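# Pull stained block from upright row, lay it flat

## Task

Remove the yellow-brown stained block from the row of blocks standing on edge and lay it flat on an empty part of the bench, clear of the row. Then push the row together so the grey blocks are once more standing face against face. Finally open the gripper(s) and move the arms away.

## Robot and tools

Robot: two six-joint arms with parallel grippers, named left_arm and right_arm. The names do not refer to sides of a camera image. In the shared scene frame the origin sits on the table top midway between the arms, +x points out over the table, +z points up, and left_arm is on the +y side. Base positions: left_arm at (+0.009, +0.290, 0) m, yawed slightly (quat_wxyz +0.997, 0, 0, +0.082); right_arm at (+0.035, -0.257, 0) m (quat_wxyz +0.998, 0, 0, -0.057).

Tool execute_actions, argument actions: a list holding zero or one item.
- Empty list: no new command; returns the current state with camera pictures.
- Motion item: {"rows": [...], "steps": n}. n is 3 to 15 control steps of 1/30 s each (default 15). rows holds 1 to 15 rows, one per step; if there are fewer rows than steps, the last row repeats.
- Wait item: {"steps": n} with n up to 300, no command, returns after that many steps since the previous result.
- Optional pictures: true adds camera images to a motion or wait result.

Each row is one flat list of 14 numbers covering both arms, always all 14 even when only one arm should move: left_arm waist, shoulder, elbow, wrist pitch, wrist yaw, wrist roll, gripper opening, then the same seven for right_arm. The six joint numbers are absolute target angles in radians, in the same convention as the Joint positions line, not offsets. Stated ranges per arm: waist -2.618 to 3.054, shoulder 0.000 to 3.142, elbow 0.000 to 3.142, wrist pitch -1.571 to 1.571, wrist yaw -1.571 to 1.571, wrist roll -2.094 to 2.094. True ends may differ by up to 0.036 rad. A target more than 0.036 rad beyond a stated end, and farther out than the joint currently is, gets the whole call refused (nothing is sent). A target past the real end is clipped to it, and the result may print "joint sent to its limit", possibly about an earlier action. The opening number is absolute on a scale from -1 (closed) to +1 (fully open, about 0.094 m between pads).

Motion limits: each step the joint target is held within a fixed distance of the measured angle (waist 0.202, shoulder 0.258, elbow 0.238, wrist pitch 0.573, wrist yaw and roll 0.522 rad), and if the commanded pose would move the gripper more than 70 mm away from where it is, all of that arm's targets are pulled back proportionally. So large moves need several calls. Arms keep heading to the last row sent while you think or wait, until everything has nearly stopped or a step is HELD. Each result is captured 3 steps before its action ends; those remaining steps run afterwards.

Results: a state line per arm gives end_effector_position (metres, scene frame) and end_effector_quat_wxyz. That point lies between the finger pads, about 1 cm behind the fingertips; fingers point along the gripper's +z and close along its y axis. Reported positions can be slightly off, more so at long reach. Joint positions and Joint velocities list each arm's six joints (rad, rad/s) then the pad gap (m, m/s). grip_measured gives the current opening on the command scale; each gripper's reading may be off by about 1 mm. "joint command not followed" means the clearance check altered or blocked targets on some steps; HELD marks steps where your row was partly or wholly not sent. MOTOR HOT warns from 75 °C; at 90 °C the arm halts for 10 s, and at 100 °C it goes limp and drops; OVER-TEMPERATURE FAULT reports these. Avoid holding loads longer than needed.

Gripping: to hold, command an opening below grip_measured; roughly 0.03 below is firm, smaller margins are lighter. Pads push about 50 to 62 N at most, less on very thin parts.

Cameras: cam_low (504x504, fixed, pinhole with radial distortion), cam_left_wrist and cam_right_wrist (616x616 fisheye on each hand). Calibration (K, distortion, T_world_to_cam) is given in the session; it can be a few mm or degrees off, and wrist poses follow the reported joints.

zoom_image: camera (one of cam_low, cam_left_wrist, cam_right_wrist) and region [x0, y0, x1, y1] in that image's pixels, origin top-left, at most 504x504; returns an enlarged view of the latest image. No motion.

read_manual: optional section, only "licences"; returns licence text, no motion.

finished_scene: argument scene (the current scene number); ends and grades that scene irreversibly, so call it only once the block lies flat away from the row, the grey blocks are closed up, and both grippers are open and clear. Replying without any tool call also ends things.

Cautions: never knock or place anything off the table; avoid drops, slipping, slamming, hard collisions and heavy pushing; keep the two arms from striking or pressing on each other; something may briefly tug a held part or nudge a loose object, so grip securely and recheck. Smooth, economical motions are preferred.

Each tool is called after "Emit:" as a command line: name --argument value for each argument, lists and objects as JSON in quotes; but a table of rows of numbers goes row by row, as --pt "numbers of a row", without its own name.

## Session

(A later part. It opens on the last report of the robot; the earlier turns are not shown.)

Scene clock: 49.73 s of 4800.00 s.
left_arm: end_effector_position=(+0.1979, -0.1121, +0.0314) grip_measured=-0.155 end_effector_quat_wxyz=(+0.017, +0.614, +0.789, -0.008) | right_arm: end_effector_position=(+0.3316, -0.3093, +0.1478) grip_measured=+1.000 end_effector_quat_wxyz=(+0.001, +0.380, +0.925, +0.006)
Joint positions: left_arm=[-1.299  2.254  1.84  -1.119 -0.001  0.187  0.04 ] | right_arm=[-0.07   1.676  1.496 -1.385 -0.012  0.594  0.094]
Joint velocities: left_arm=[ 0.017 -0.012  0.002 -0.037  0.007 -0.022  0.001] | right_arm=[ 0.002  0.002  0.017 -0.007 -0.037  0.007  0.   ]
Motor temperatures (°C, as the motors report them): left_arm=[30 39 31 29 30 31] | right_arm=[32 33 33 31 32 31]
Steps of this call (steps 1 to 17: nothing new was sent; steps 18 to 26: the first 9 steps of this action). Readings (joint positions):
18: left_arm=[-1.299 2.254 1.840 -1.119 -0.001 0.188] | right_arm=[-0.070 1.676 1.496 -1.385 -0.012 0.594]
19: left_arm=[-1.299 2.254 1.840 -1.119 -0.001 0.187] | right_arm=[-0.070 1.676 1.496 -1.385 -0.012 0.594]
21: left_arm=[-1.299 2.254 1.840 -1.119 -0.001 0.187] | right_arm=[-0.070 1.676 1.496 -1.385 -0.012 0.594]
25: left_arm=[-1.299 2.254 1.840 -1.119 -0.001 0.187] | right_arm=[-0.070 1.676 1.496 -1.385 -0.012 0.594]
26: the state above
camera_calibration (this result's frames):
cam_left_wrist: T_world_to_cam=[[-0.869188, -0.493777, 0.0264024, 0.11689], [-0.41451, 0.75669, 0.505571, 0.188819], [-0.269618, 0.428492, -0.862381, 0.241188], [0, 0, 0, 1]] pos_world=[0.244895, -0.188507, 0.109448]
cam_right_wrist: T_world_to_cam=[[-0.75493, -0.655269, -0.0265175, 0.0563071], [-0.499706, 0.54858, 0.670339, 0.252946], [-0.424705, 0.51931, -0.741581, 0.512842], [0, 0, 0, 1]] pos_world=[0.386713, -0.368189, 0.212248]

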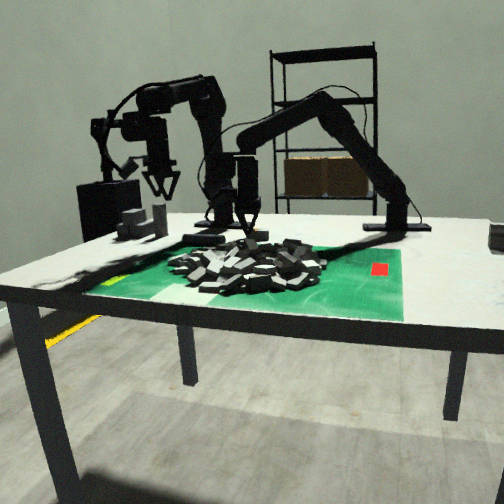

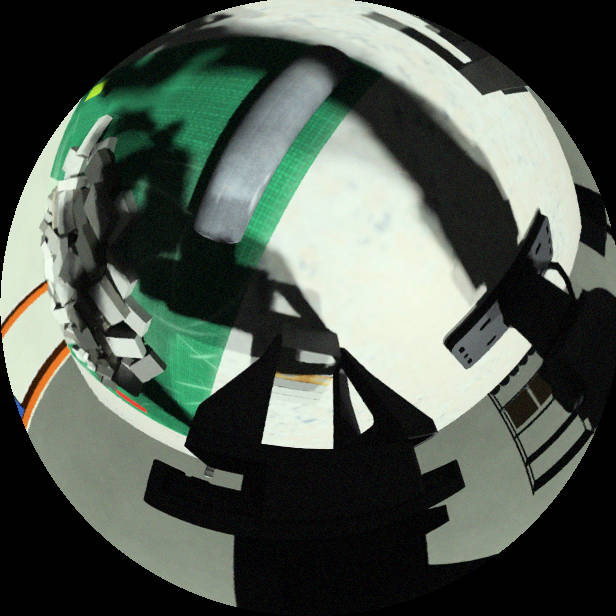

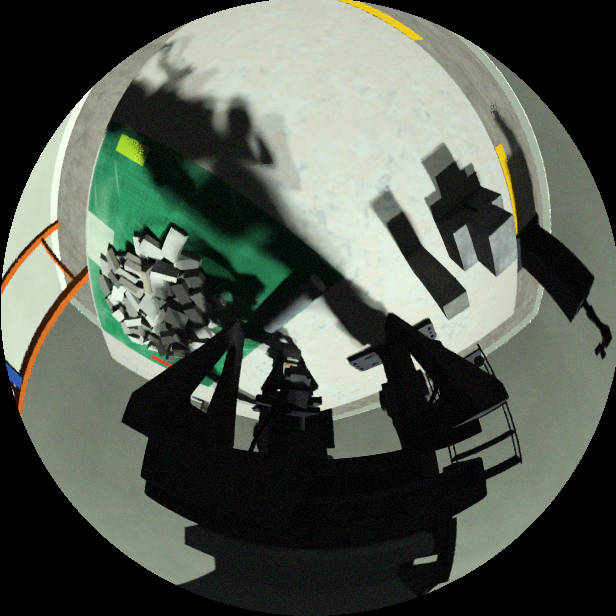

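Emit:
execute_actions --actions '[{"rows": [[-1.309,2.253,1.855,-1.103,-0.005,0.181,-0.185,-0.0604,1.679,1.508,-1.399,0,0.6,1],[-1.310,2.253,1.855,-1.098,-0.005,0.181,-0.185,-0.0604,1.679,1.508,-1.399,0,0.6,1],[-1.311,2.253,1.855,-1.092,-0.005,0.181,-0.185,-0.0604,1.679,1.508,-1.399,0,0.6,1],[-1.312,2.253,1.855,-1.086,-0.005,0.181,-0.185,-0.0604,1.679,1.508,-1.399,0,0.6,1],[-1.313,2.253,1.855,-1.080,-0.005,0.181,-0.185,-0.0604,1.679,1.508,-1.399,0,0.6,1],[-1.314,2.253,1.855,-1.074,-0.005,0.181,-0.185,-0.0604,1.679,1.508,-1.399,0,0.6,1],[-1.315,2.253,1.855,-1.068,-0.005,0.181,-0.185,-0.0604,1.679,1.508,-1.399,0,0.6,1],[-1.316,2.253,1.855,-1.062,-0.005,0.181,-0.185,-0.0604,1.679,1.508,-1.399,0,0.6,1],[-1.316,2.253,1.855,-1.056,-0.005,0.181,-0.185,-0.0604,1.679,1.508,-1.399,0,0.6,1],[-1.316,2.253,1.855,-1.051,-0.005,0.181,-0.185,-0.0604,1.679,1.508,-1.399,0,0.6,1],[-1.316,2.253,1.855,-1.048,-0.005,0.181,-0.185,-0.0604,1.679,1.508,-1.399,0,0.6,1]], "steps": 15}]' --pictures false

Emit:
execute_actions --actions '[]'

Scene clock: 50.40 s of 4800.00 s.
left_arm: end_effector_position=(+0.1991, -0.1217, +0.0319) grip_measured=-0.155 end_effector_quat_wxyz=(+0.033, +0.616, +0.787, -0.017) | right_arm: end_effector_position=(+0.3316, -0.3093, +0.1478) grip_measured=+1.000 end_effector_quat_wxyz=(+0.001, +0.380, +0.925, +0.006)
Joint positions: left_arm=[-1.305  2.254  1.84  -1.082 -0.001  0.187  0.04 ] | right_arm=[-0.07   1.676  1.496 -1.385 -0.012  0.594  0.094]
Joint velocities: left_arm=[-0.017  0.022  0.002  0.168  0.007 -0.066  0.   ] | right_arm=[-0.017 -0.012 -0.002  0.037 -0.037 -0.095  0.   ]
Motor temperatures (°C, as the motors report them): left_arm=[30 39 31 29 30 31] | right_arm=[32 33 33 31 32 31]
Steps of this call (steps 1 to 3: the last 3 steps of your previous action; steps 4 to 8: the robot went on to your last target; steps 9 to 20: the first 12 steps of this action). Readings (joint positions):
9: left_arm=[-1.299 2.254 1.840 -1.119 -0.001 0.187] | right_arm=[-0.070 1.676 1.496 -1.385 -0.012 0.594]
10: left_arm=[-1.299 2.254 1.840 -1.119 -0.001 0.187] | right_arm=[-0.070 1.676 1.496 -1.385 -0.012 0.594]
12: left_arm=[-1.299 2.254 1.840 -1.116 -0.001 0.187] | right_arm=[-0.070 1.676 1.496 -1.385 -0.012 0.594]
16: left_arm=[-1.301 2.254 1.840 -1.101 -0.001 0.187] | right_arm=[-0.070 1.676 1.496 -1.385 -0.012 0.594]
20: the state above

Scene clock: 50.50 s of 4800.00 s.
left_arm: end_effector_position=(+0.1994, -0.1238, +0.0321) grip_measured=-0.155 end_effector_quat_wxyz=(+0.037, +0.617, +0.786, -0.019) | right_arm: end_effector_position=(+0.3316, -0.3093, +0.1478) grip_measured=+1.000 end_effector_quat_wxyz=(+0.001, +0.380, +0.925, +0.006)
Joint positions: left_arm=[-1.307  2.254  1.84  -1.074 -0.001  0.187  0.04 ] | right_arm=[-0.07   1.676  1.496 -1.385 -0.012  0.594  0.094]
Joint velocities: left_arm=[-0.007  0.002 -0.027 -0.007  0.022 -0.022  0.   ] | right_arm=[-0.007 -0.002 -0.002 -0.022 -0.022 -0.051  0.   ]
Motor temperatures (°C, as the motors report them): left_arm=[30 39 31 29 30 31] | right_arm=[32 33 33 31 32 31]
Kept back: nothing.
Steps of this call (steps 1 to 3: the last 3 steps of your previous action). Readings (joint positions):
1: left_arm=[-1.306 2.254 1.840 -1.079 -0.001 0.187] | right_arm=[-0.070 1.676 1.496 -1.385 -0.012 0.594]
2: left_arm=[-1.306 2.254 1.840 -1.076 -0.001 0.187] | right_arm=[-0.070 1.676 1.496 -1.385 -0.012 0.594]
3: the state above
camera_calibration (this result's frames):
cam_left_wrist: T_world_to_cam=[[-0.873647, -0.485632, 0.030024, 0.114111], [-0.417591, 0.780051, 0.46598, 0.202746], [-0.249715, 0.394564, -0.884286, 0.239727], [0, 0, 0, 1]] pos_world=[0.244221, -0.197324, 0.114086]
cam_right_wrist: T_world_to_cam=[[-0.75493, -0.655269, -0.0265175, 0.0563071], [-0.499706, 0.54858, 0.670339, 0.252946], [-0.424705, 0.51931, -0.741581, 0.512842], [0, 0, 0, 1]] pos_world=[0.386713, -0.368189, 0.212248]

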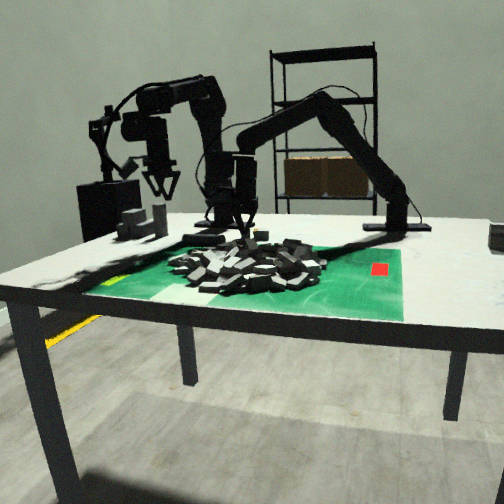

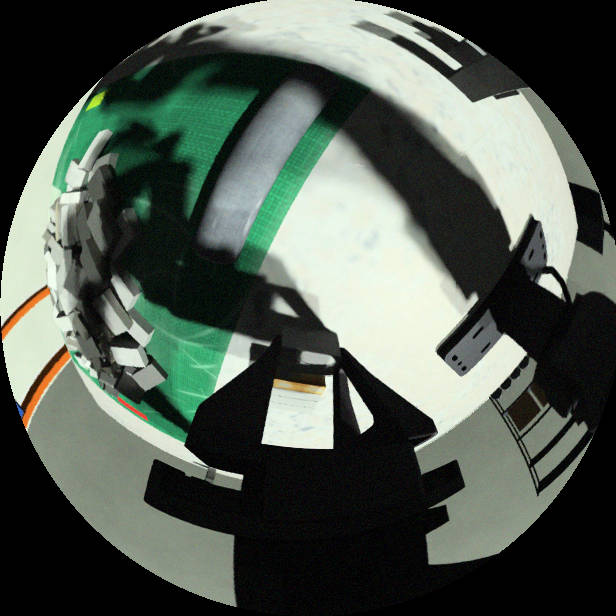

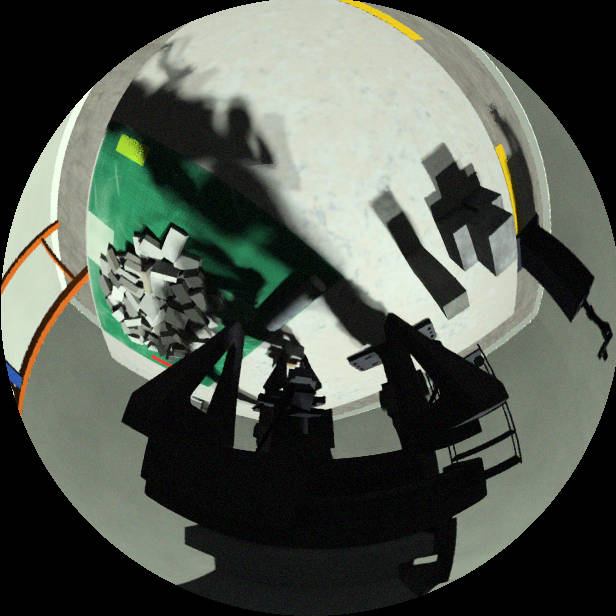

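Emit:
zoom_image --camera "cam_left_wrist" --region '[240, 300, 380, 440]'

Region (240, 300, 380, 440) of cam_left_wrist's 616x616 image, scaled by 3.600, with more detail than that image has.

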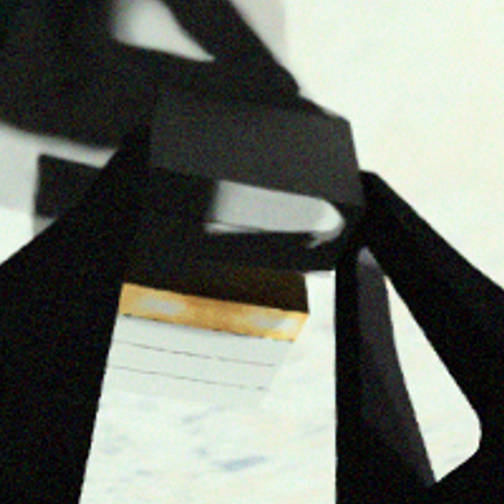

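Emit:
execute_actions --actions '[{"rows": [[-1.317,2.253,1.855,-1.044,-0.005,0.181,-0.185,-0.0604,1.679,1.508,-1.399,0,0.6,1],[-1.318,2.253,1.855,-1.040,-0.005,0.181,-0.185,-0.0604,1.679,1.508,-1.399,0,0.6,1],[-1.318,2.253,1.855,-1.036,-0.005,0.181,-0.185,-0.0604,1.679,1.508,-1.399,0,0.6,1],[-1.318,2.253,1.855,-1.033,-0.005,0.181,-0.185,-0.0604,1.679,1.508,-1.399,0,0.6,1]], "steps": 12}]' --pictures false

Scene clock: 51.20 s of 4800.00 s.
left_arm: end_effector_position=(+0.2013, -0.1281, +0.0325) grip_measured=-0.155 end_effector_quat_wxyz=(+0.046, +0.616, +0.786, -0.023) | right_arm: end_effector_position=(+0.3316, -0.3093, +0.1478) grip_measured=+1.000 end_effector_quat_wxyz=(+0.001, +0.380, +0.925, +0.006)
Joint positions: left_arm=[-1.307  2.254  1.84  -1.055 -0.001  0.187  0.04 ] | right_arm=[-0.07   1.676  1.496 -1.385 -0.012  0.594  0.094]
Joint velocities: left_arm=[-0.032 -0.002  0.007 -0.022  0.007  0.007  0.   ] | right_arm=[-0.012 -0.007 -0.002  0.007  0.037 -0.037  0.   ]
Motor temperatures (°C, as the motors report them): left_arm=[30 39 31 30 30 31] | right_arm=[32 33 33 31 32 31]
Steps of this call (steps 1 to 12: the robot went on to your last target; steps 13 to 21: the first 9 steps of this action). Readings (joint positions):
13: left_arm=[-1.307 2.254 1.840 -1.067 -0.001 0.187] | right_arm=[-0.070 1.676 1.496 -1.385 -0.012 0.594]
14: left_arm=[-1.307 2.254 1.840 -1.066 -0.001 0.187] | right_arm=[-0.070 1.676 1.496 -1.385 -0.012 0.594]
16: left_arm=[-1.307 2.254 1.840 -1.063 -0.001 0.187] | right_arm=[-0.070 1.676 1.496 -1.385 -0.012 0.594]
20: left_arm=[-1.307 2.254 1.840 -1.055 -0.001 0.187] | right_arm=[-0.070 1.676 1.496 -1.385 -0.012 0.594]
21: the state above

Emit:
execute_actions --actions '[{"rows": [[-1.316,2.253,1.855,-1.050,-0.005,0.183,-0.15,-0.0604,1.679,1.508,-1.399,0,0.6,1],[-1.314,2.253,1.855,-1.055,-0.005,0.183,-0.125,-0.0604,1.679,1.508,-1.399,0,0.6,1],[-1.312,2.253,1.855,-1.058,-0.005,0.183,-0.08,-0.0604,1.679,1.508,-1.399,0,0.6,1],[-1.310,2.253,1.855,-1.060,-0.005,0.183,0.0,-0.0604,1.679,1.508,-1.399,0,0.6,1],[-1.307,2.253,1.855,-1.063,-0.005,0.183,0.1,-0.0604,1.679,1.508,-1.399,0,0.6,1],[-1.304,2.253,1.855,-1.075,-0.005,0.183,0.15,-0.0604,1.679,1.508,-1.399,0,0.6,1],[-1.301,2.253,1.855,-1.090,-0.005,0.183,0.15,-0.0604,1.679,1.508,-1.399,0,0.6,1],[-1.298,2.253,1.855,-1.105,-0.005,0.183,0.15,-0.0604,1.679,1.508,-1.399,0,0.6,1],[-1.295,2.253,1.855,-1.120,-0.005,0.183,0.15,-0.0604,1.679,1.508,-1.399,0,0.6,1],[-1.292,2.253,1.855,-1.135,-0.005,0.183,0.15,-0.0604,1.679,1.508,-1.399,0,0.6,1],[-1.289,2.253,1.855,-1.150,-0.005,0.183,0.15,-0.0604,1.679,1.508,-1.399,0,0.6,1],[-1.286,2.253,1.855,-1.163,-0.005,0.183,0.15,-0.0604,1.679,1.508,-1.399,0,0.6,1],[-1.284,2.253,1.855,-1.172,-0.005,0.183,0.15,-0.0604,1.679,1.508,-1.399,0,0.6,1],[-1.284,2.253,1.855,-1.178,-0.005,0.183,0.15,-0.0604,1.679,1.508,-1.399,0,0.6,1]], "steps": 15}]' --pictures false

Emit:
execute_actions --actions '[{"steps": 12}]' --pictures true

Scene clock: 52.37 s of 4800.00 s.
left_arm: end_effector_position=(+0.1975, -0.1168, +0.0316) grip_measured=+0.149 end_effector_quat_wxyz=(+0.024, +0.616, +0.787, -0.012) | right_arm: end_effector_position=(+0.3316, -0.3093, +0.1478) grip_measured=+1.000 end_effector_quat_wxyz=(+0.001, +0.380, +0.925, +0.006)
Joint positions: left_arm=[-1.304  2.254  1.84  -1.103 -0.001  0.187  0.054] | right_arm=[-0.07   1.676  1.496 -1.385 -0.012  0.594  0.094]
Joint velocities: left_arm=[ 0.046  0.017  0.007 -0.359 -0.037  0.007 -0.   ] | right_arm=[ 0.007 -0.007 -0.002  0.051  0.007  0.022  0.   ]
Motor temperatures (°C, as the motors report them): left_arm=[30 39 31 30 30 31] | right_arm=[32 33 33 31 32 31]
Steps of this call (steps 1 to 3: the last 3 steps of your previous action; steps 4 to 15: the robot went on to your last target; steps 16 to 23: nothing new was sent; steps 24 to 35: the first 12 steps of this action). Readings (joint positions):
24: left_arm=[-1.307 2.254 1.840 -1.051 -0.001 0.187] | right_arm=[-0.070 1.676 1.496 -1.385 -0.012 0.594]
25: left_arm=[-1.307 2.254 1.840 -1.051 -0.001 0.187] | right_arm=[-0.070 1.676 1.496 -1.385 -0.012 0.594]
27: left_arm=[-1.307 2.254 1.840 -1.051 -0.001 0.187] | right_arm=[-0.070 1.676 1.496 -1.385 -0.012 0.594]
31: left_arm=[-1.307 2.254 1.840 -1.062 -0.001 0.187] | right_arm=[-0.070 1.676 1.496 -1.385 -0.012 0.594]
35: the state above

Scene clock: 52.77 s of 4800.00 s.
left_arm: end_effector_position=(+0.1960, -0.1002, +0.0313) grip_measured=+0.149 end_effector_quat_wxyz=(-0.004, +0.611, +0.792, +0.002) | right_arm: end_effector_position=(+0.3316, -0.3093, +0.1478) grip_measured=+1.000 end_effector_quat_wxyz=(+0.001, +0.380, +0.925, +0.006)
Joint positions: left_arm=[-1.291  2.254  1.84  -1.166 -0.001  0.187  0.054] | right_arm=[-0.07   1.676  1.496 -1.385 -0.012  0.594  0.094]
Joint velocities: left_arm=[-0.012 -0.012  0.007 -0.007 -0.051  0.007  0.001] | right_arm=[ 0.002 -0.002 -0.002  0.037 -0.037  0.051  0.   ]
Motor temperatures (°C, as the motors report them): left_arm=[30 40 31 30 30 31] | right_arm=[32 33 33 31 32 31]
Kept back: nothing.
Steps of this call (steps 1 to 3: the last 3 steps of your previous action; steps 4 to 12: the robot went on to your last target). Readings (joint positions):
1: left_arm=[-1.302 2.254 1.840 -1.114 -0.001 0.187] | right_arm=[-0.070 1.676 1.496 -1.385 -0.012 0.594]
2: left_arm=[-1.300 2.254 1.840 -1.126 -0.001 0.187] | right_arm=[-0.070 1.676 1.496 -1.385 -0.012 0.594]
4: left_arm=[-1.295 2.254 1.840 -1.143 -0.001 0.187] | right_arm=[-0.070 1.676 1.496 -1.385 -0.012 0.594]
8: left_arm=[-1.291 2.254 1.840 -1.160 -0.001 0.187] | right_arm=[-0.070 1.676 1.496 -1.385 -0.012 0.594]
12: the state above
camera_calibration (this result's frames):
cam_left_wrist: T_world_to_cam=[[-0.864905, -0.501424, 0.0226331, 0.119628], [-0.409773, 0.73142, 0.545078, 0.174411], [-0.28987, 0.462167, -0.83808, 0.242022], [0, 0, 0, 1]] pos_world=[0.245091, -0.179437, 0.105059]
cam_right_wrist: T_world_to_cam=[[-0.75493, -0.655269, -0.0265175, 0.0563071], [-0.499706, 0.54858, 0.670339, 0.252946], [-0.424705, 0.51931, -0.741581, 0.512842], [0, 0, 0, 1]] pos_world=[0.386713, -0.368189, 0.212248]

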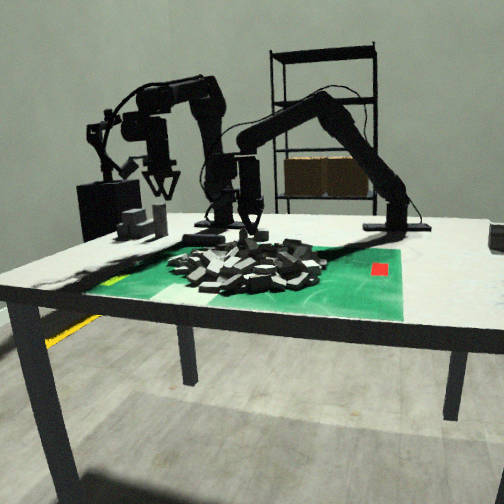

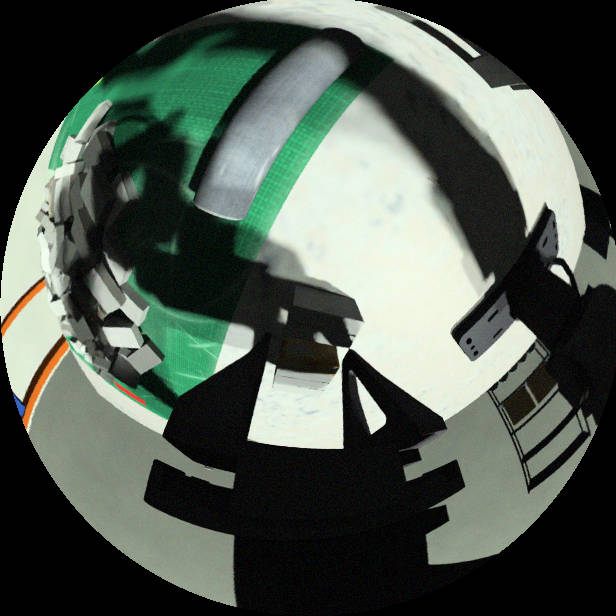

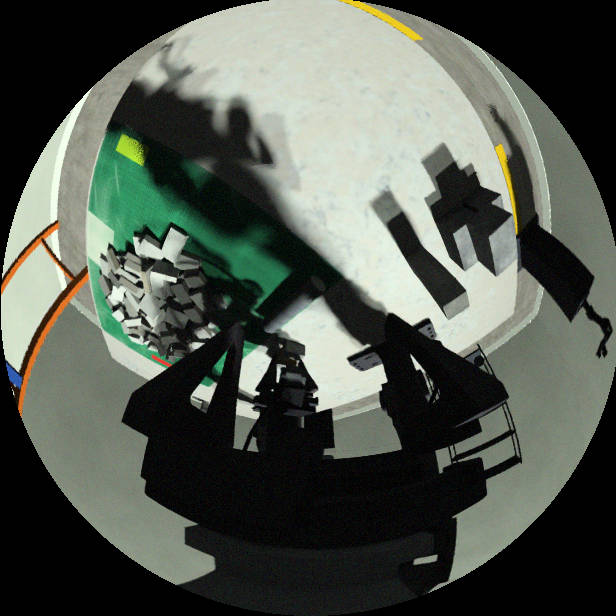

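Emit:
zoom_image --camera "cam_left_wrist" --region '[240, 270, 380, 410]'

Region (240, 270, 380, 410) of cam_left_wrist's 616x616 image, scaled by 3.600, with more detail than that image has.

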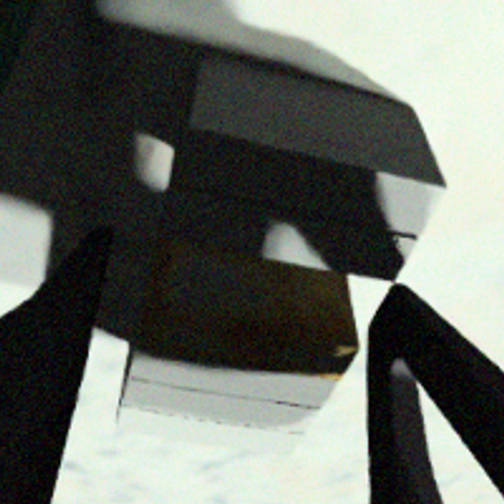

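Emit:
execute_actions --actions '[{"rows": [[-1.284,2.253,1.855,-1.160,-0.005,0.183,0.12,-0.0604,1.679,1.508,-1.399,0,0.6,1],[-1.284,2.253,1.855,-1.152,-0.005,0.183,0.08,-0.0604,1.679,1.508,-1.399,0,0.6,1],[-1.284,2.253,1.855,-1.152,-0.005,0.183,0.04,-0.0604,1.679,1.508,-1.399,0,0.6,1],[-1.284,2.253,1.855,-1.152,-0.005,0.183,0.0,-0.0604,1.679,1.508,-1.399,0,0.6,1],[-1.284,2.253,1.855,-1.152,-0.005,0.183,-0.04,-0.0604,1.679,1.508,-1.399,0,0.6,1],[-1.284,2.253,1.855,-1.152,-0.005,0.183,-0.07,-0.0604,1.679,1.508,-1.399,0,0.6,1],[-1.284,2.253,1.855,-1.152,-0.005,0.183,-0.09,-0.0604,1.679,1.508,-1.399,0,0.6,1],[-1.284,2.253,1.855,-1.152,-0.005,0.183,-0.10,-0.0604,1.679,1.508,-1.399,0,0.6,1]], "steps": 13}]' --pictures true

Scene clock: 56.47 s of 4800.00 s.
left_arm: end_effector_position=(+0.1960, -0.1003, +0.0313) grip_measured=-0.098 end_effector_quat_wxyz=(-0.004, +0.611, +0.792, +0.002) | right_arm: end_effector_position=(+0.3316, -0.3093, +0.1478) grip_measured=+1.000 end_effector_quat_wxyz=(+0.001, +0.380, +0.925, +0.006)
Joint positions: left_arm=[-1.291  2.254  1.84  -1.165 -0.001  0.187  0.042] | right_arm=[-0.07   1.676  1.496 -1.385 -0.012  0.594  0.094]
Joint velocities: left_arm=[-0.002 -0.007  0.002 -0.007 -0.051 -0.007 -0.001] | right_arm=[ 0.012  0.002 -0.007  0.022  0.037 -0.051  0.   ]
Motor temperatures (°C, as the motors report them): left_arm=[30 40 31 29 30 31] | right_arm=[32 33 33 31 32 31]
Steps of this call (steps 1 to 30: the robot went on to your last target; steps 31 to 90: nothing new was sent; then 0.37 s passed at rest; steps 91 to 100: the first 10 steps of this action). Readings (joint positions):
91: left_arm=[-1.291 2.254 1.840 -1.169 -0.001 0.187] | right_arm=[-0.070 1.676 1.496 -1.385 -0.012 0.594]
92: left_arm=[-1.291 2.254 1.840 -1.169 -0.001 0.187] | right_arm=[-0.070 1.676 1.496 -1.385 -0.012 0.594]
94: left_arm=[-1.291 2.254 1.840 -1.167 -0.001 0.187] | right_arm=[-0.070 1.676 1.496 -1.385 -0.012 0.594]
98: left_arm=[-1.291 2.254 1.840 -1.165 -0.001 0.187] | right_arm=[-0.070 1.676 1.496 -1.385 -0.012 0.594]
100: the state above
camera_calibration (this result's frames):
cam_left_wrist: T_world_to_cam=[[-0.864909, -0.501417, 0.0226642, 0.119621], [-0.409862, 0.731608, 0.544759, 0.174537], [-0.289733, 0.461878, -0.838286, 0.242023], [0, 0, 0, 1]] pos_world=[0.245119, -0.179498, 0.105093]
cam_right_wrist: T_world_to_cam=[[-0.75493, -0.655269, -0.0265175, 0.0563071], [-0.499706, 0.54858, 0.670339, 0.252946], [-0.424705, 0.51931, -0.741581, 0.512842], [0, 0, 0, 1]] pos_world=[0.386713, -0.368189, 0.212248]

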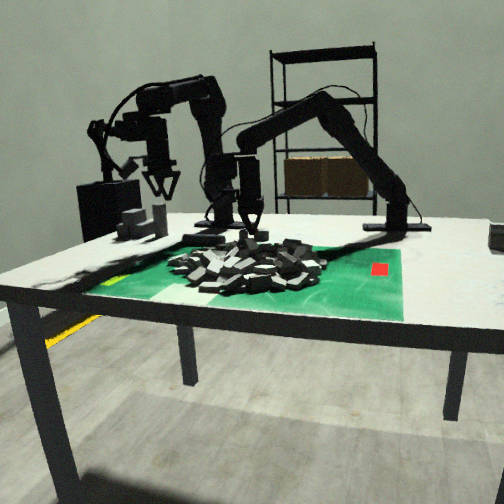

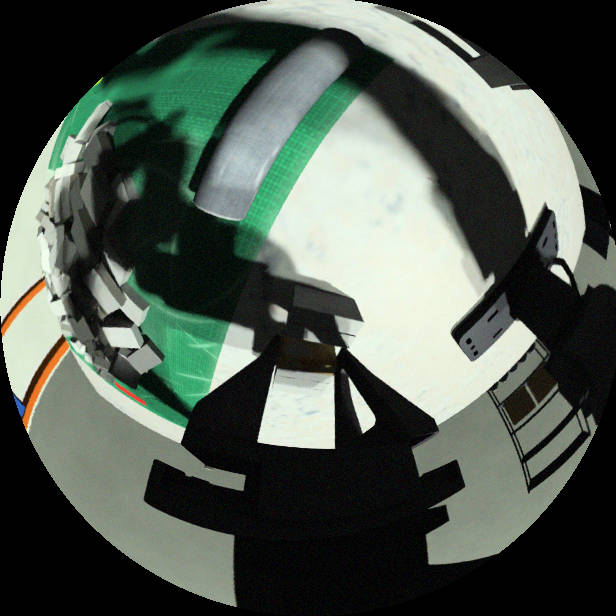

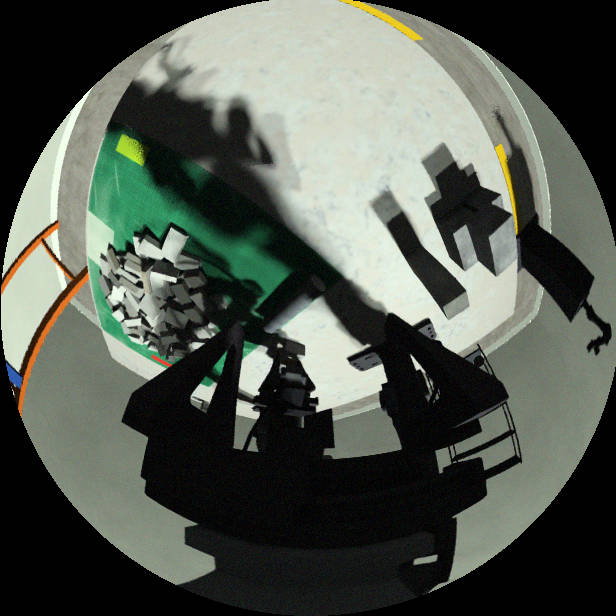

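Emit:
execute_actions --actions '[{"rows": [[-1.284,2.253,1.855,-1.146,-0.005,0.183,-0.10,-0.0604,1.679,1.508,-1.399,0,0.6,1]], "steps": 11}]' --pictures true

Emit:
zoom_image --camera "cam_left_wrist" --region '[250, 300, 370, 420]'

Scene clock: 56.83 s of 4800.00 s.
left_arm: end_effector_position=(+0.1965, -0.1012, +0.0313) grip_measured=-0.099 end_effector_quat_wxyz=(-0.002, +0.611, +0.792, +0.001) | right_arm: end_effector_position=(+0.3316, -0.3093, +0.1478) grip_measured=+1.000 end_effector_quat_wxyz=(+0.001, +0.380, +0.925, +0.006)
Joint positions: left_arm=[-1.291  2.254  1.84  -1.161 -0.001  0.187  0.042] | right_arm=[-0.07   1.676  1.496 -1.385 -0.012  0.594  0.094]
Joint velocities: left_arm=[-0.002 -0.022 -0.012  0.066 -0.037 -0.037 -0.001] | right_arm=[-0.002 -0.007 -0.007 -0.037  0.037 -0.11   0.   ]
Motor temperatures (°C, as the motors report them): left_arm=[30 40 31 29 30 31] | right_arm=[32 33 33 31 32 31]
Steps of this call (steps 1 to 3: the last 3 steps of your previous action; steps 4 to 11: the first 8 steps of this action). Readings (joint positions):
4: left_arm=[-1.291 2.254 1.840 -1.165 -0.001 0.187] | right_arm=[-0.070 1.676 1.496 -1.385 -0.012 0.594]
5: left_arm=[-1.291 2.254 1.840 -1.164 -0.001 0.187] | right_arm=[-0.070 1.676 1.496 -1.385 -0.012 0.594]
7: left_arm=[-1.291 2.254 1.840 -1.163 -0.001 0.187] | right_arm=[-0.070 1.676 1.496 -1.385 -0.012 0.594]
11: the state above
camera_calibration (this result's frames):
cam_left_wrist: T_world_to_cam=[[-0.86495, -0.50133, 0.0230061, 0.119542], [-0.410841, 0.733666, 0.541243, 0.175924], [-0.28822, 0.458697, -0.840551, 0.242034], [0, 0, 0, 1]] pos_world=[0.245434, -0.180159, 0.105474]
cam_right_wrist: T_world_to_cam=[[-0.75493, -0.655269, -0.0265175, 0.0563071], [-0.499706, 0.54858, 0.670339, 0.252946], [-0.424705, 0.51931, -0.741581, 0.512842], [0, 0, 0, 1]] pos_world=[0.386713, -0.368189, 0.212248]

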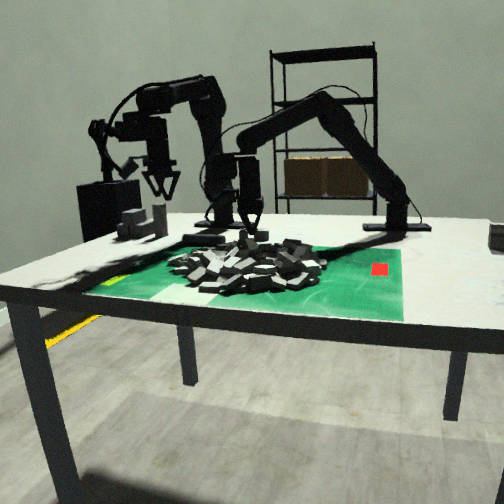

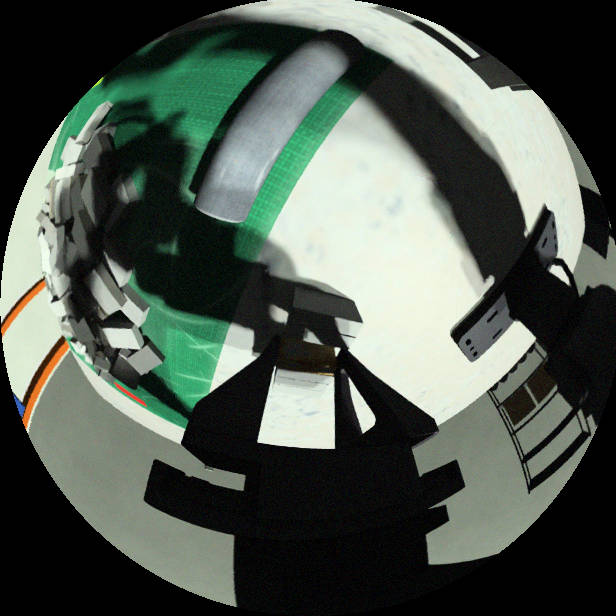

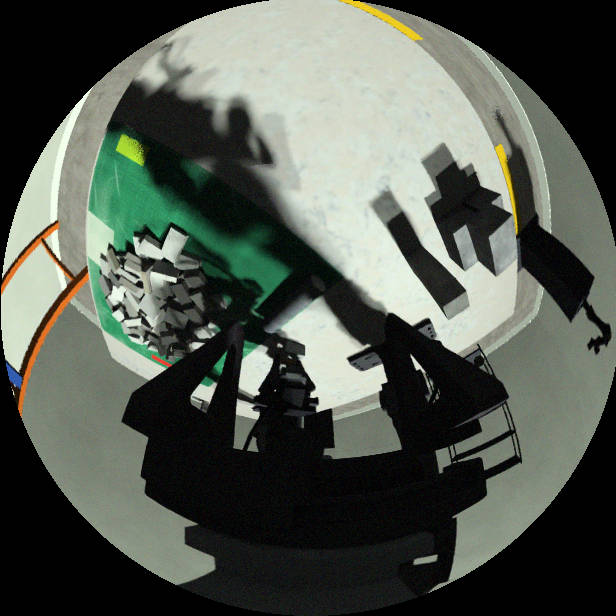

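Region (250, 300, 370, 420) of cam_left_wrist's 616x616 image, scaled by 4.200, with more detail than that image has.

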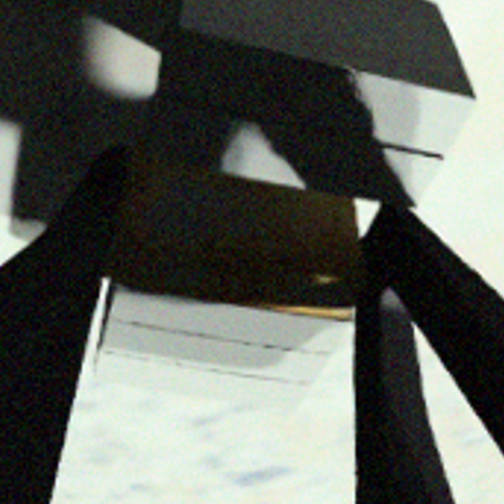

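Emit:
execute_actions --actions '[{"rows": [[-1.284,2.253,1.855,-1.150,-0.005,0.183,-0.125,-0.0604,1.679,1.508,-1.399,0,0.6,1],[-1.284,2.253,1.855,-1.150,-0.005,0.183,-0.14,-0.0604,1.679,1.508,-1.399,0,0.6,1],[-1.284,2.253,1.855,-1.150,-0.005,0.183,-0.152,-0.0604,1.679,1.508,-1.399,0,0.6,1],[-1.284,2.253,1.855,-1.150,-0.005,0.183,-0.163,-0.0604,1.679,1.508,-1.399,0,0.6,1],[-1.284,2.253,1.855,-1.150,-0.005,0.183,-0.174,-0.0604,1.679,1.508,-1.399,0,0.6,1],[-1.284,2.253,1.855,-1.150,-0.005,0.183,-0.185,-0.0604,1.679,1.508,-1.399,0,0.6,1]], "steps": 12}]' --pictures true

Emit:
zoom_image --camera "cam_left_wrist" --region '[250, 300, 370, 420]'

Scene clock: 57.43 s of 4800.00 s.
left_arm: end_effector_position=(+0.1966, -0.1014, +0.0313) grip_measured=-0.170 end_effector_quat_wxyz=(-0.001, +0.611, +0.792, +0.001) | right_arm: end_effector_position=(+0.3316, -0.3093, +0.1478) grip_measured=+1.000 end_effector_quat_wxyz=(+0.001, +0.380, +0.925, +0.006)
Joint positions: left_arm=[-1.291  2.254  1.84  -1.16  -0.001  0.187  0.039] | right_arm=[-0.07   1.676  1.496 -1.385 -0.012  0.594  0.094]
Joint velocities: left_arm=[ 0.027 -0.012 -0.007  0.066  0.022 -0.022 -0.001] | right_arm=[ 0.002 -0.017 -0.007  0.022 -0.051 -0.007  0.   ]
Motor temperatures (°C, as the motors report them): left_arm=[30 40 31 29 30 31] | right_arm=[32 33 33 31 32 31]
Steps of this call (steps 1 to 3: the last 3 steps of your previous action; steps 4 to 9: the robot went on to your last target; steps 10 to 18: the first 9 steps of this action). Readings (joint positions):
10: left_arm=[-1.291 2.254 1.840 -1.160 -0.001 0.187] | right_arm=[-0.070 1.676 1.496 -1.385 -0.012 0.594]
11: left_arm=[-1.291 2.254 1.840 -1.160 -0.001 0.187] | right_arm=[-0.070 1.676 1.496 -1.385 -0.012 0.594]
13: left_arm=[-1.291 2.254 1.840 -1.160 -0.001 0.187] | right_arm=[-0.070 1.676 1.496 -1.385 -0.012 0.594]
17: left_arm=[-1.291 2.254 1.840 -1.160 -0.001 0.187] | right_arm=[-0.070 1.676 1.496 -1.385 -0.012 0.594]
18: the state above
camera_calibration (this result's frames):
cam_left_wrist: T_world_to_cam=[[-0.864958, -0.501314, 0.0230683, 0.119528], [-0.411018, 0.734039, 0.540603, 0.176176], [-0.287945, 0.458117, -0.840961, 0.242035], [0, 0, 0, 1]] pos_world=[0.245491, -0.18028, 0.105543]
cam_right_wrist: T_world_to_cam=[[-0.75493, -0.655269, -0.0265175, 0.0563071], [-0.499706, 0.54858, 0.670339, 0.252946], [-0.424705, 0.51931, -0.741581, 0.512842], [0, 0, 0, 1]] pos_world=[0.386713, -0.368189, 0.212248]

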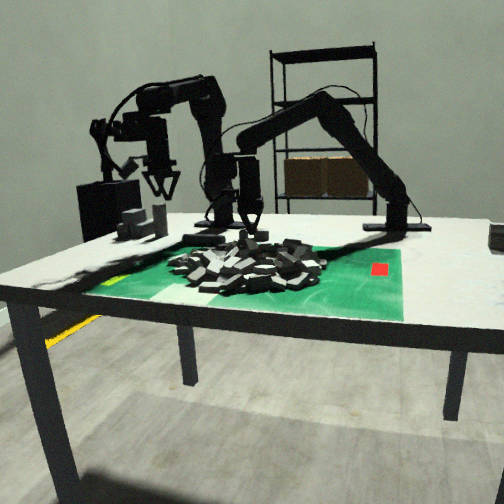

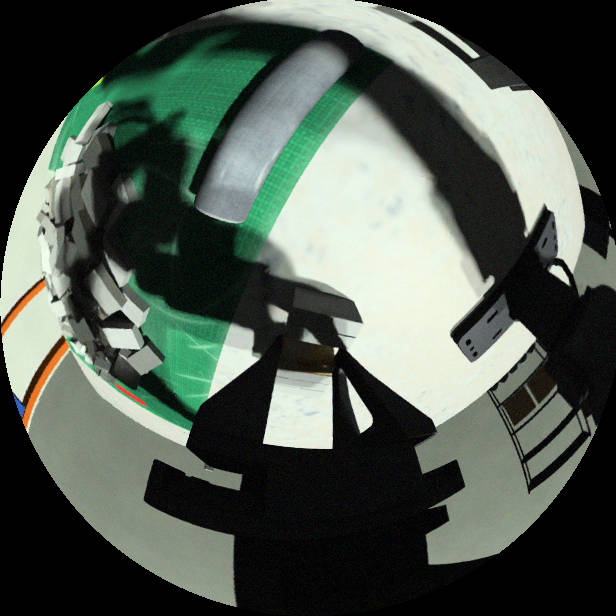

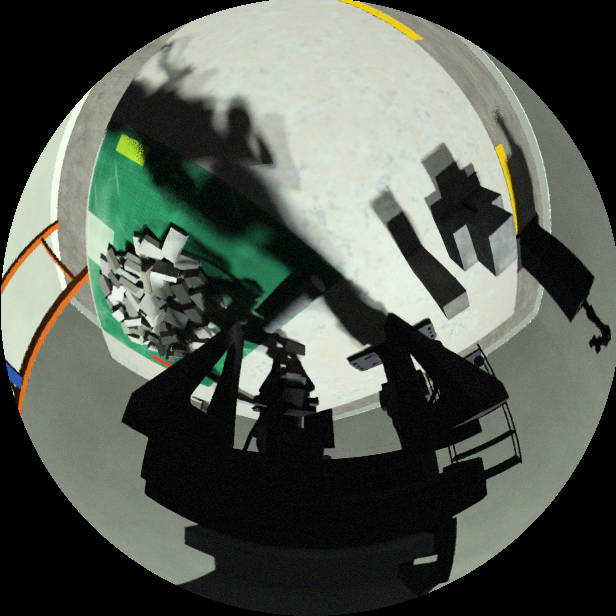

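Region (250, 300, 370, 420) of cam_left_wrist's 616x616 image, scaled by 4.200, with more detail than that image has.

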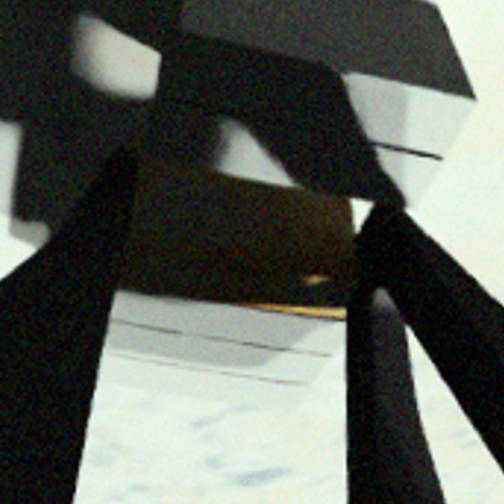

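Emit:
execute_actions --actions '[{"rows": [[-1.284,2.253,1.855,-1.150,-0.005,0.183,-0.192,-0.0604,1.679,1.508,-1.399,0,0.6,1],[-1.284,2.253,1.855,-1.150,-0.005,0.183,-0.20,-0.0604,1.679,1.508,-1.399,0,0.6,1]], "steps": 8}]' --pictures false

Scene clock: 57.70 s of 4800.00 s.
left_arm: end_effector_position=(+0.1966, -0.1014, +0.0313) grip_measured=-0.182 end_effector_quat_wxyz=(-0.001, +0.611, +0.792, +0.001) | right_arm: end_effector_position=(+0.3316, -0.3093, +0.1478) grip_measured=+1.000 end_effector_quat_wxyz=(+0.001, +0.380, +0.925, +0.006)
Joint positions: left_arm=[-1.291  2.254  1.84  -1.16  -0.001  0.187  0.038] | right_arm=[-0.07   1.676  1.496 -1.385 -0.012  0.594  0.094]
Joint velocities: left_arm=[-0.002  0.002  0.007  0.022  0.081 -0.007 -0.001] | right_arm=[ 0.007 -0.012 -0.007  0.022 -0.051  0.022  0.   ]
Motor temperatures (°C, as the motors report them): left_arm=[30 40 31 29 30 31] | right_arm=[32 33 33 31 32 31]
Steps of this call (steps 1 to 3: the last 3 steps of your previous action; steps 4 to 8: the first 5 steps of this action). Readings (joint positions):
4: left_arm=[-1.291 2.254 1.840 -1.160 -0.001 0.187] | right_arm=[-0.070 1.676 1.496 -1.385 -0.012 0.594]
5: left_arm=[-1.291 2.254 1.840 -1.160 -0.001 0.187] | right_arm=[-0.070 1.676 1.496 -1.385 -0.012 0.594]
7: left_arm=[-1.291 2.254 1.840 -1.160 -0.001 0.187] | right_arm=[-0.070 1.676 1.496 -1.385 -0.012 0.594]
8: the state above

Emit:
execute_actions --actions '[]'

Emit:
zoom_image --camera "cam_left_wrist" --region '[250, 300, 370, 420]'

Scene clock: 57.80 s of 4800.00 s.
left_arm: end_effector_position=(+0.1966, -0.1014, +0.0313) grip_measured=-0.182 end_effector_quat_wxyz=(-0.001, +0.611, +0.792, +0.001) | right_arm: end_effector_position=(+0.3316, -0.3093, +0.1478) grip_measured=+1.000 end_effector_quat_wxyz=(+0.001, +0.380, +0.925, +0.006)
Joint positions: left_arm=[-1.291  2.254  1.84  -1.16  -0.001  0.187  0.038] | right_arm=[-0.07   1.676  1.496 -1.385 -0.012  0.594  0.094]
Joint velocities: left_arm=[ 0.002 -0.007 -0.017  0.051 -0.051  0.022  0.001] | right_arm=[-0.012 -0.017 -0.012  0.051 -0.081 -0.051  0.   ]
Motor temperatures (°C, as the motors report them): left_arm=[30 40 31 29 30 31] | right_arm=[32 33 33 31 32 31]
Kept back: nothing.
Steps of this call (steps 1 to 3: the last 3 steps of your previous action). Readings (joint positions):
1: left_arm=[-1.291 2.254 1.840 -1.160 -0.001 0.187] | right_arm=[-0.070 1.676 1.496 -1.385 -0.012 0.594]
2: left_arm=[-1.291 2.254 1.840 -1.160 -0.001 0.187] | right_arm=[-0.070 1.676 1.496 -1.385 -0.012 0.594]
3: the state above
camera_calibration (this result's frames):
cam_left_wrist: T_world_to_cam=[[-0.864958, -0.501314, 0.0230683, 0.119528], [-0.411018, 0.734039, 0.540603, 0.176176], [-0.287945, 0.458117, -0.840961, 0.242035], [0, 0, 0, 1]] pos_world=[0.245491, -0.18028, 0.105543]
cam_right_wrist: T_world_to_cam=[[-0.75493, -0.655269, -0.0265175, 0.0563071], [-0.499706, 0.54858, 0.670339, 0.252946], [-0.424705, 0.51931, -0.741581, 0.512842], [0, 0, 0, 1]] pos_world=[0.386713, -0.368189, 0.212248]

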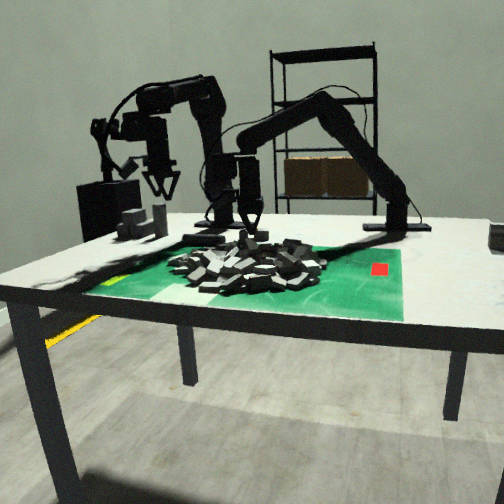

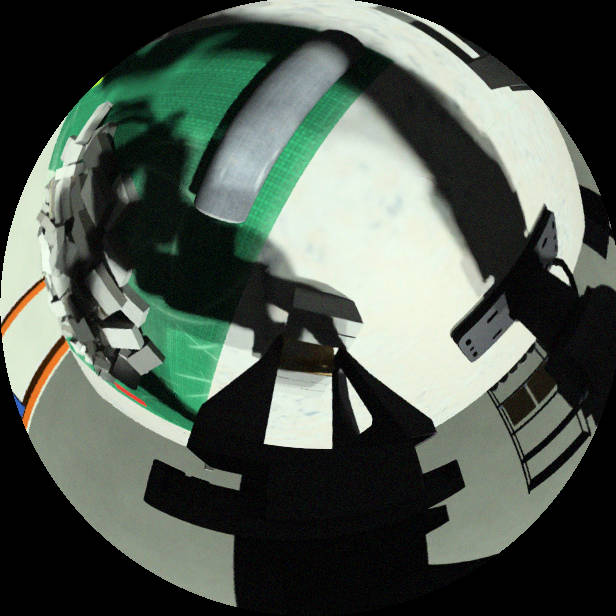

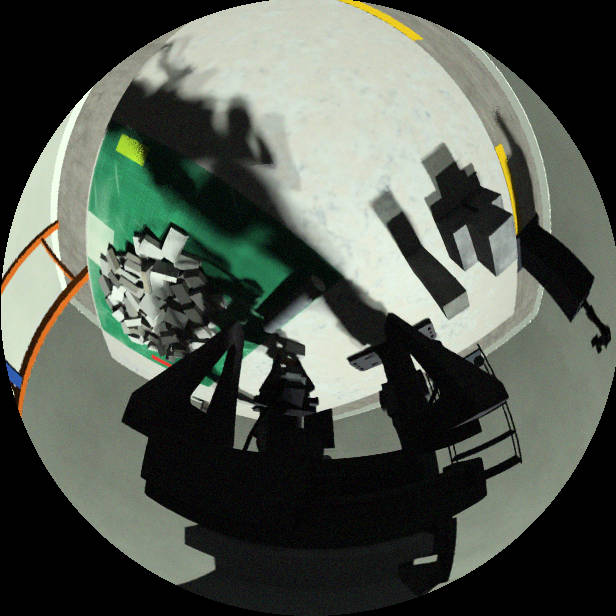

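Region (250, 300, 370, 420) of cam_left_wrist's 616x616 image, scaled by 4.200, with more detail than that image has.

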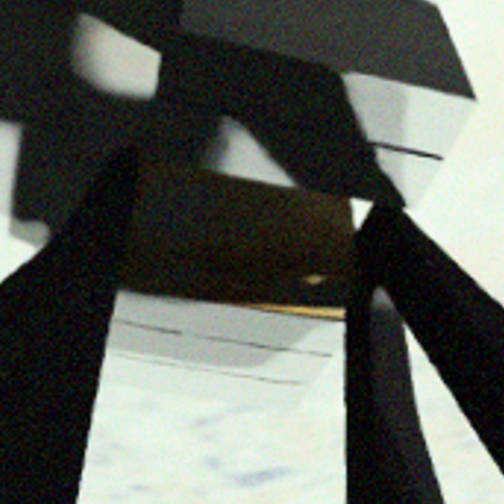

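Emit:
execute_actions --actions '[{"rows": [[-1.284,2.253,1.855,-1.150,-0.005,0.183,-0.207,-0.0604,1.679,1.508,-1.399,0,0.6,1],[-1.284,2.253,1.855,-1.150,-0.005,0.183,-0.214,-0.0604,1.679,1.508,-1.399,0,0.6,1]], "steps": 10}]' --pictures false

Scene clock: 58.53 s of 4800.00 s.
left_arm: end_effector_position=(+0.1966, -0.1014, +0.0313) grip_measured=-0.184 end_effector_quat_wxyz=(-0.001, +0.611, +0.792, +0.001) | right_arm: end_effector_position=(+0.3316, -0.3093, +0.1478) grip_measured=+1.000 end_effector_quat_wxyz=(+0.001, +0.380, +0.925, +0.006)
Joint positions: left_arm=[-1.291  2.254  1.84  -1.16  -0.001  0.187  0.038] | right_arm=[-0.07   1.676  1.496 -1.385 -0.012  0.594  0.094]
Joint velocities: left_arm=[-0.017  0.002  0.002 -0.007 -0.037 -0.007 -0.001] | right_arm=[-0.007  0.002  0.017 -0.095 -0.022  0.037  0.   ]
Motor temperatures (°C, as the motors report them): left_arm=[30 40 31 29 30 31] | right_arm=[32 33 33 31 32 31]
Steps of this call (steps 1 to 15: the robot went on to your last target; steps 16 to 22: the first 7 steps of this action). Readings (joint positions):
16: left_arm=[-1.291 2.254 1.840 -1.160 -0.001 0.187] | right_arm=[-0.070 1.676 1.496 -1.385 -0.012 0.594]
17: left_arm=[-1.291 2.254 1.840 -1.160 -0.001 0.187] | right_arm=[-0.070 1.676 1.496 -1.385 -0.012 0.594]
19: left_arm=[-1.291 2.254 1.840 -1.160 -0.001 0.187] | right_arm=[-0.070 1.676 1.496 -1.385 -0.012 0.594]
22: the state above

Emit:
execute_actions --actions '[{"rows": [[-1.284,2.245,1.855,-1.149,-0.005,0.183,-0.214,-0.0604,1.679,1.508,-1.399,0,0.6,1],[-1.284,2.238,1.855,-1.148,-0.005,0.183,-0.214,-0.0604,1.679,1.508,-1.399,0,0.6,1],[-1.284,2.230,1.855,-1.147,-0.005,0.183,-0.214,-0.0604,1.679,1.508,-1.399,0,0.6,1],[-1.284,2.222,1.855,-1.146,-0.005,0.183,-0.214,-0.0604,1.679,1.508,-1.399,0,0.6,1],[-1.284,2.214,1.855,-1.146,-0.005,0.183,-0.214,-0.0604,1.679,1.508,-1.399,0,0.6,1],[-1.284,2.206,1.855,-1.146,-0.005,0.183,-0.214,-0.0604,1.679,1.508,-1.399,0,0.6,1],[-1.284,2.200,1.855,-1.146,-0.005,0.183,-0.214,-0.0604,1.679,1.508,-1.399,0,0.6,1]], "steps": 12}]' --pictures true

Emit:
zoom_image --camera "cam_left_wrist" --region '[230, 270, 390, 430]'

Scene clock: 63.40 s of 4800.00 s.
left_arm: end_effector_position=(+0.1972, -0.1027, +0.0365) grip_measured=-0.184 end_effector_quat_wxyz=(+0.005, +0.611, +0.792, -0.002) | right_arm: end_effector_position=(+0.3316, -0.3093, +0.1478) grip_measured=+1.000 end_effector_quat_wxyz=(+0.001, +0.380, +0.925, +0.006)
Joint positions: left_arm=[-1.291  2.242  1.84  -1.159 -0.001  0.187  0.038] | right_arm=[-0.07   1.676  1.496 -1.385 -0.012  0.594  0.094]
Joint velocities: left_arm=[-0.027 -0.164  0.017 -0.022 -0.037  0.022  0.001] | right_arm=[-0.007  0.002 -0.002 -0.051 -0.022 -0.051  0.   ]
Motor temperatures (°C, as the motors report them): left_arm=[30 40 31 29 30 31] | right_arm=[32 33 33 31 32 31]
Steps of this call (steps 1 to 3: the last 3 steps of your previous action; steps 4 to 15: the robot went on to your last target; steps 16 to 90: nothing new was sent; then 1.57 s passed at rest; steps 91 to 99: the first 9 steps of this action). Readings (joint positions):
91: left_arm=[-1.291 2.254 1.840 -1.160 -0.001 0.187] | right_arm=[-0.070 1.676 1.496 -1.385 -0.012 0.594]
92: left_arm=[-1.291 2.254 1.840 -1.160 -0.001 0.187] | right_arm=[-0.070 1.676 1.496 -1.385 -0.012 0.594]
94: left_arm=[-1.291 2.254 1.840 -1.160 -0.001 0.187] | right_arm=[-0.070 1.676 1.496 -1.385 -0.012 0.594]
98: left_arm=[-1.291 2.247 1.840 -1.159 -0.001 0.187] | right_arm=[-0.070 1.676 1.496 -1.385 -0.012 0.594]
99: the state above
camera_calibration (this result's frames):
cam_left_wrist: T_world_to_cam=[[-0.865101, -0.501013, 0.0242152, 0.119307], [-0.414258, 0.740854, 0.528702, 0.176341], [-0.282826, 0.447349, -0.848462, 0.245365], [0, 0, 0, 1]] pos_world=[0.245659, -0.180633, 0.112062]
cam_right_wrist: T_world_to_cam=[[-0.75493, -0.655269, -0.0265175, 0.0563071], [-0.499706, 0.54858, 0.670339, 0.252946], [-0.424705, 0.51931, -0.741581, 0.512842], [0, 0, 0, 1]] pos_world=[0.386713, -0.368189, 0.212248]

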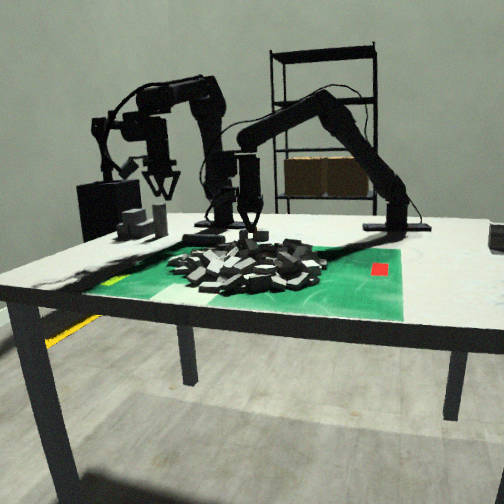

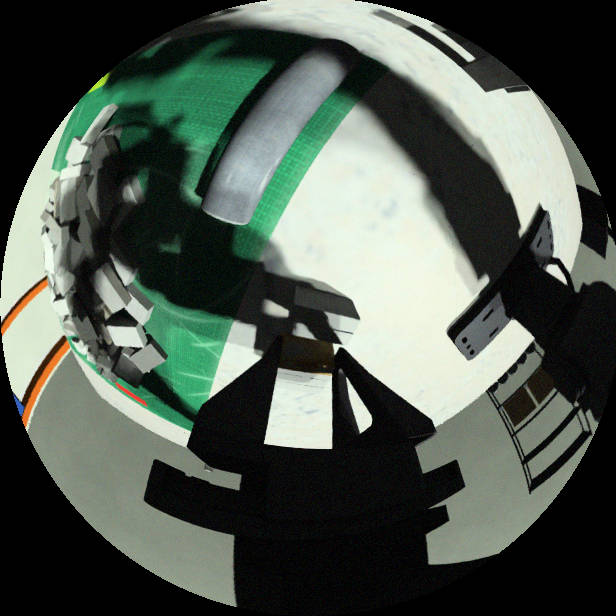

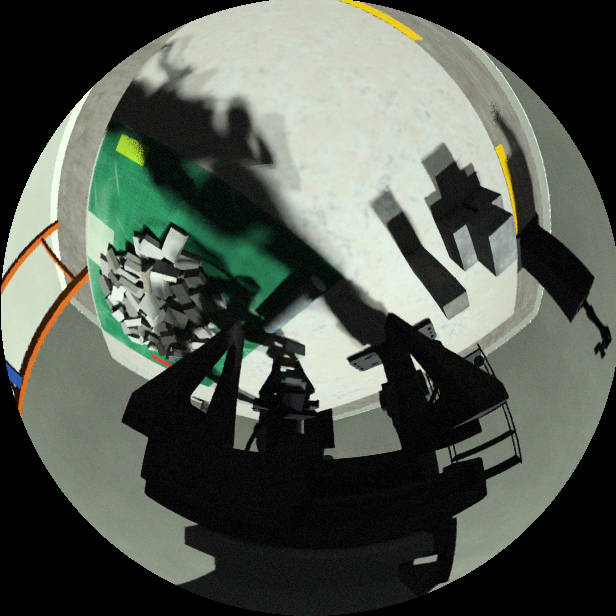

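Region (230, 270, 390, 430) of cam_left_wrist's 616x616 image, scaled by 3.150, with more detail than that image has.

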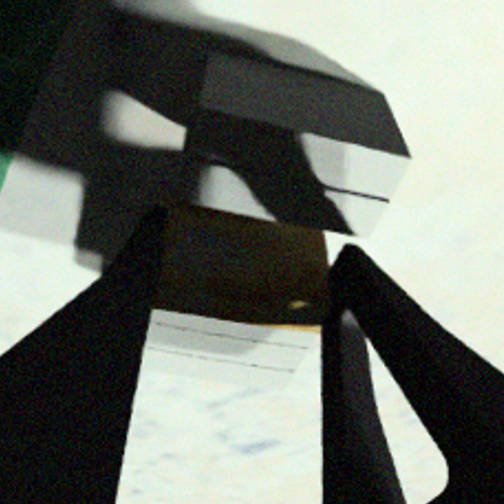

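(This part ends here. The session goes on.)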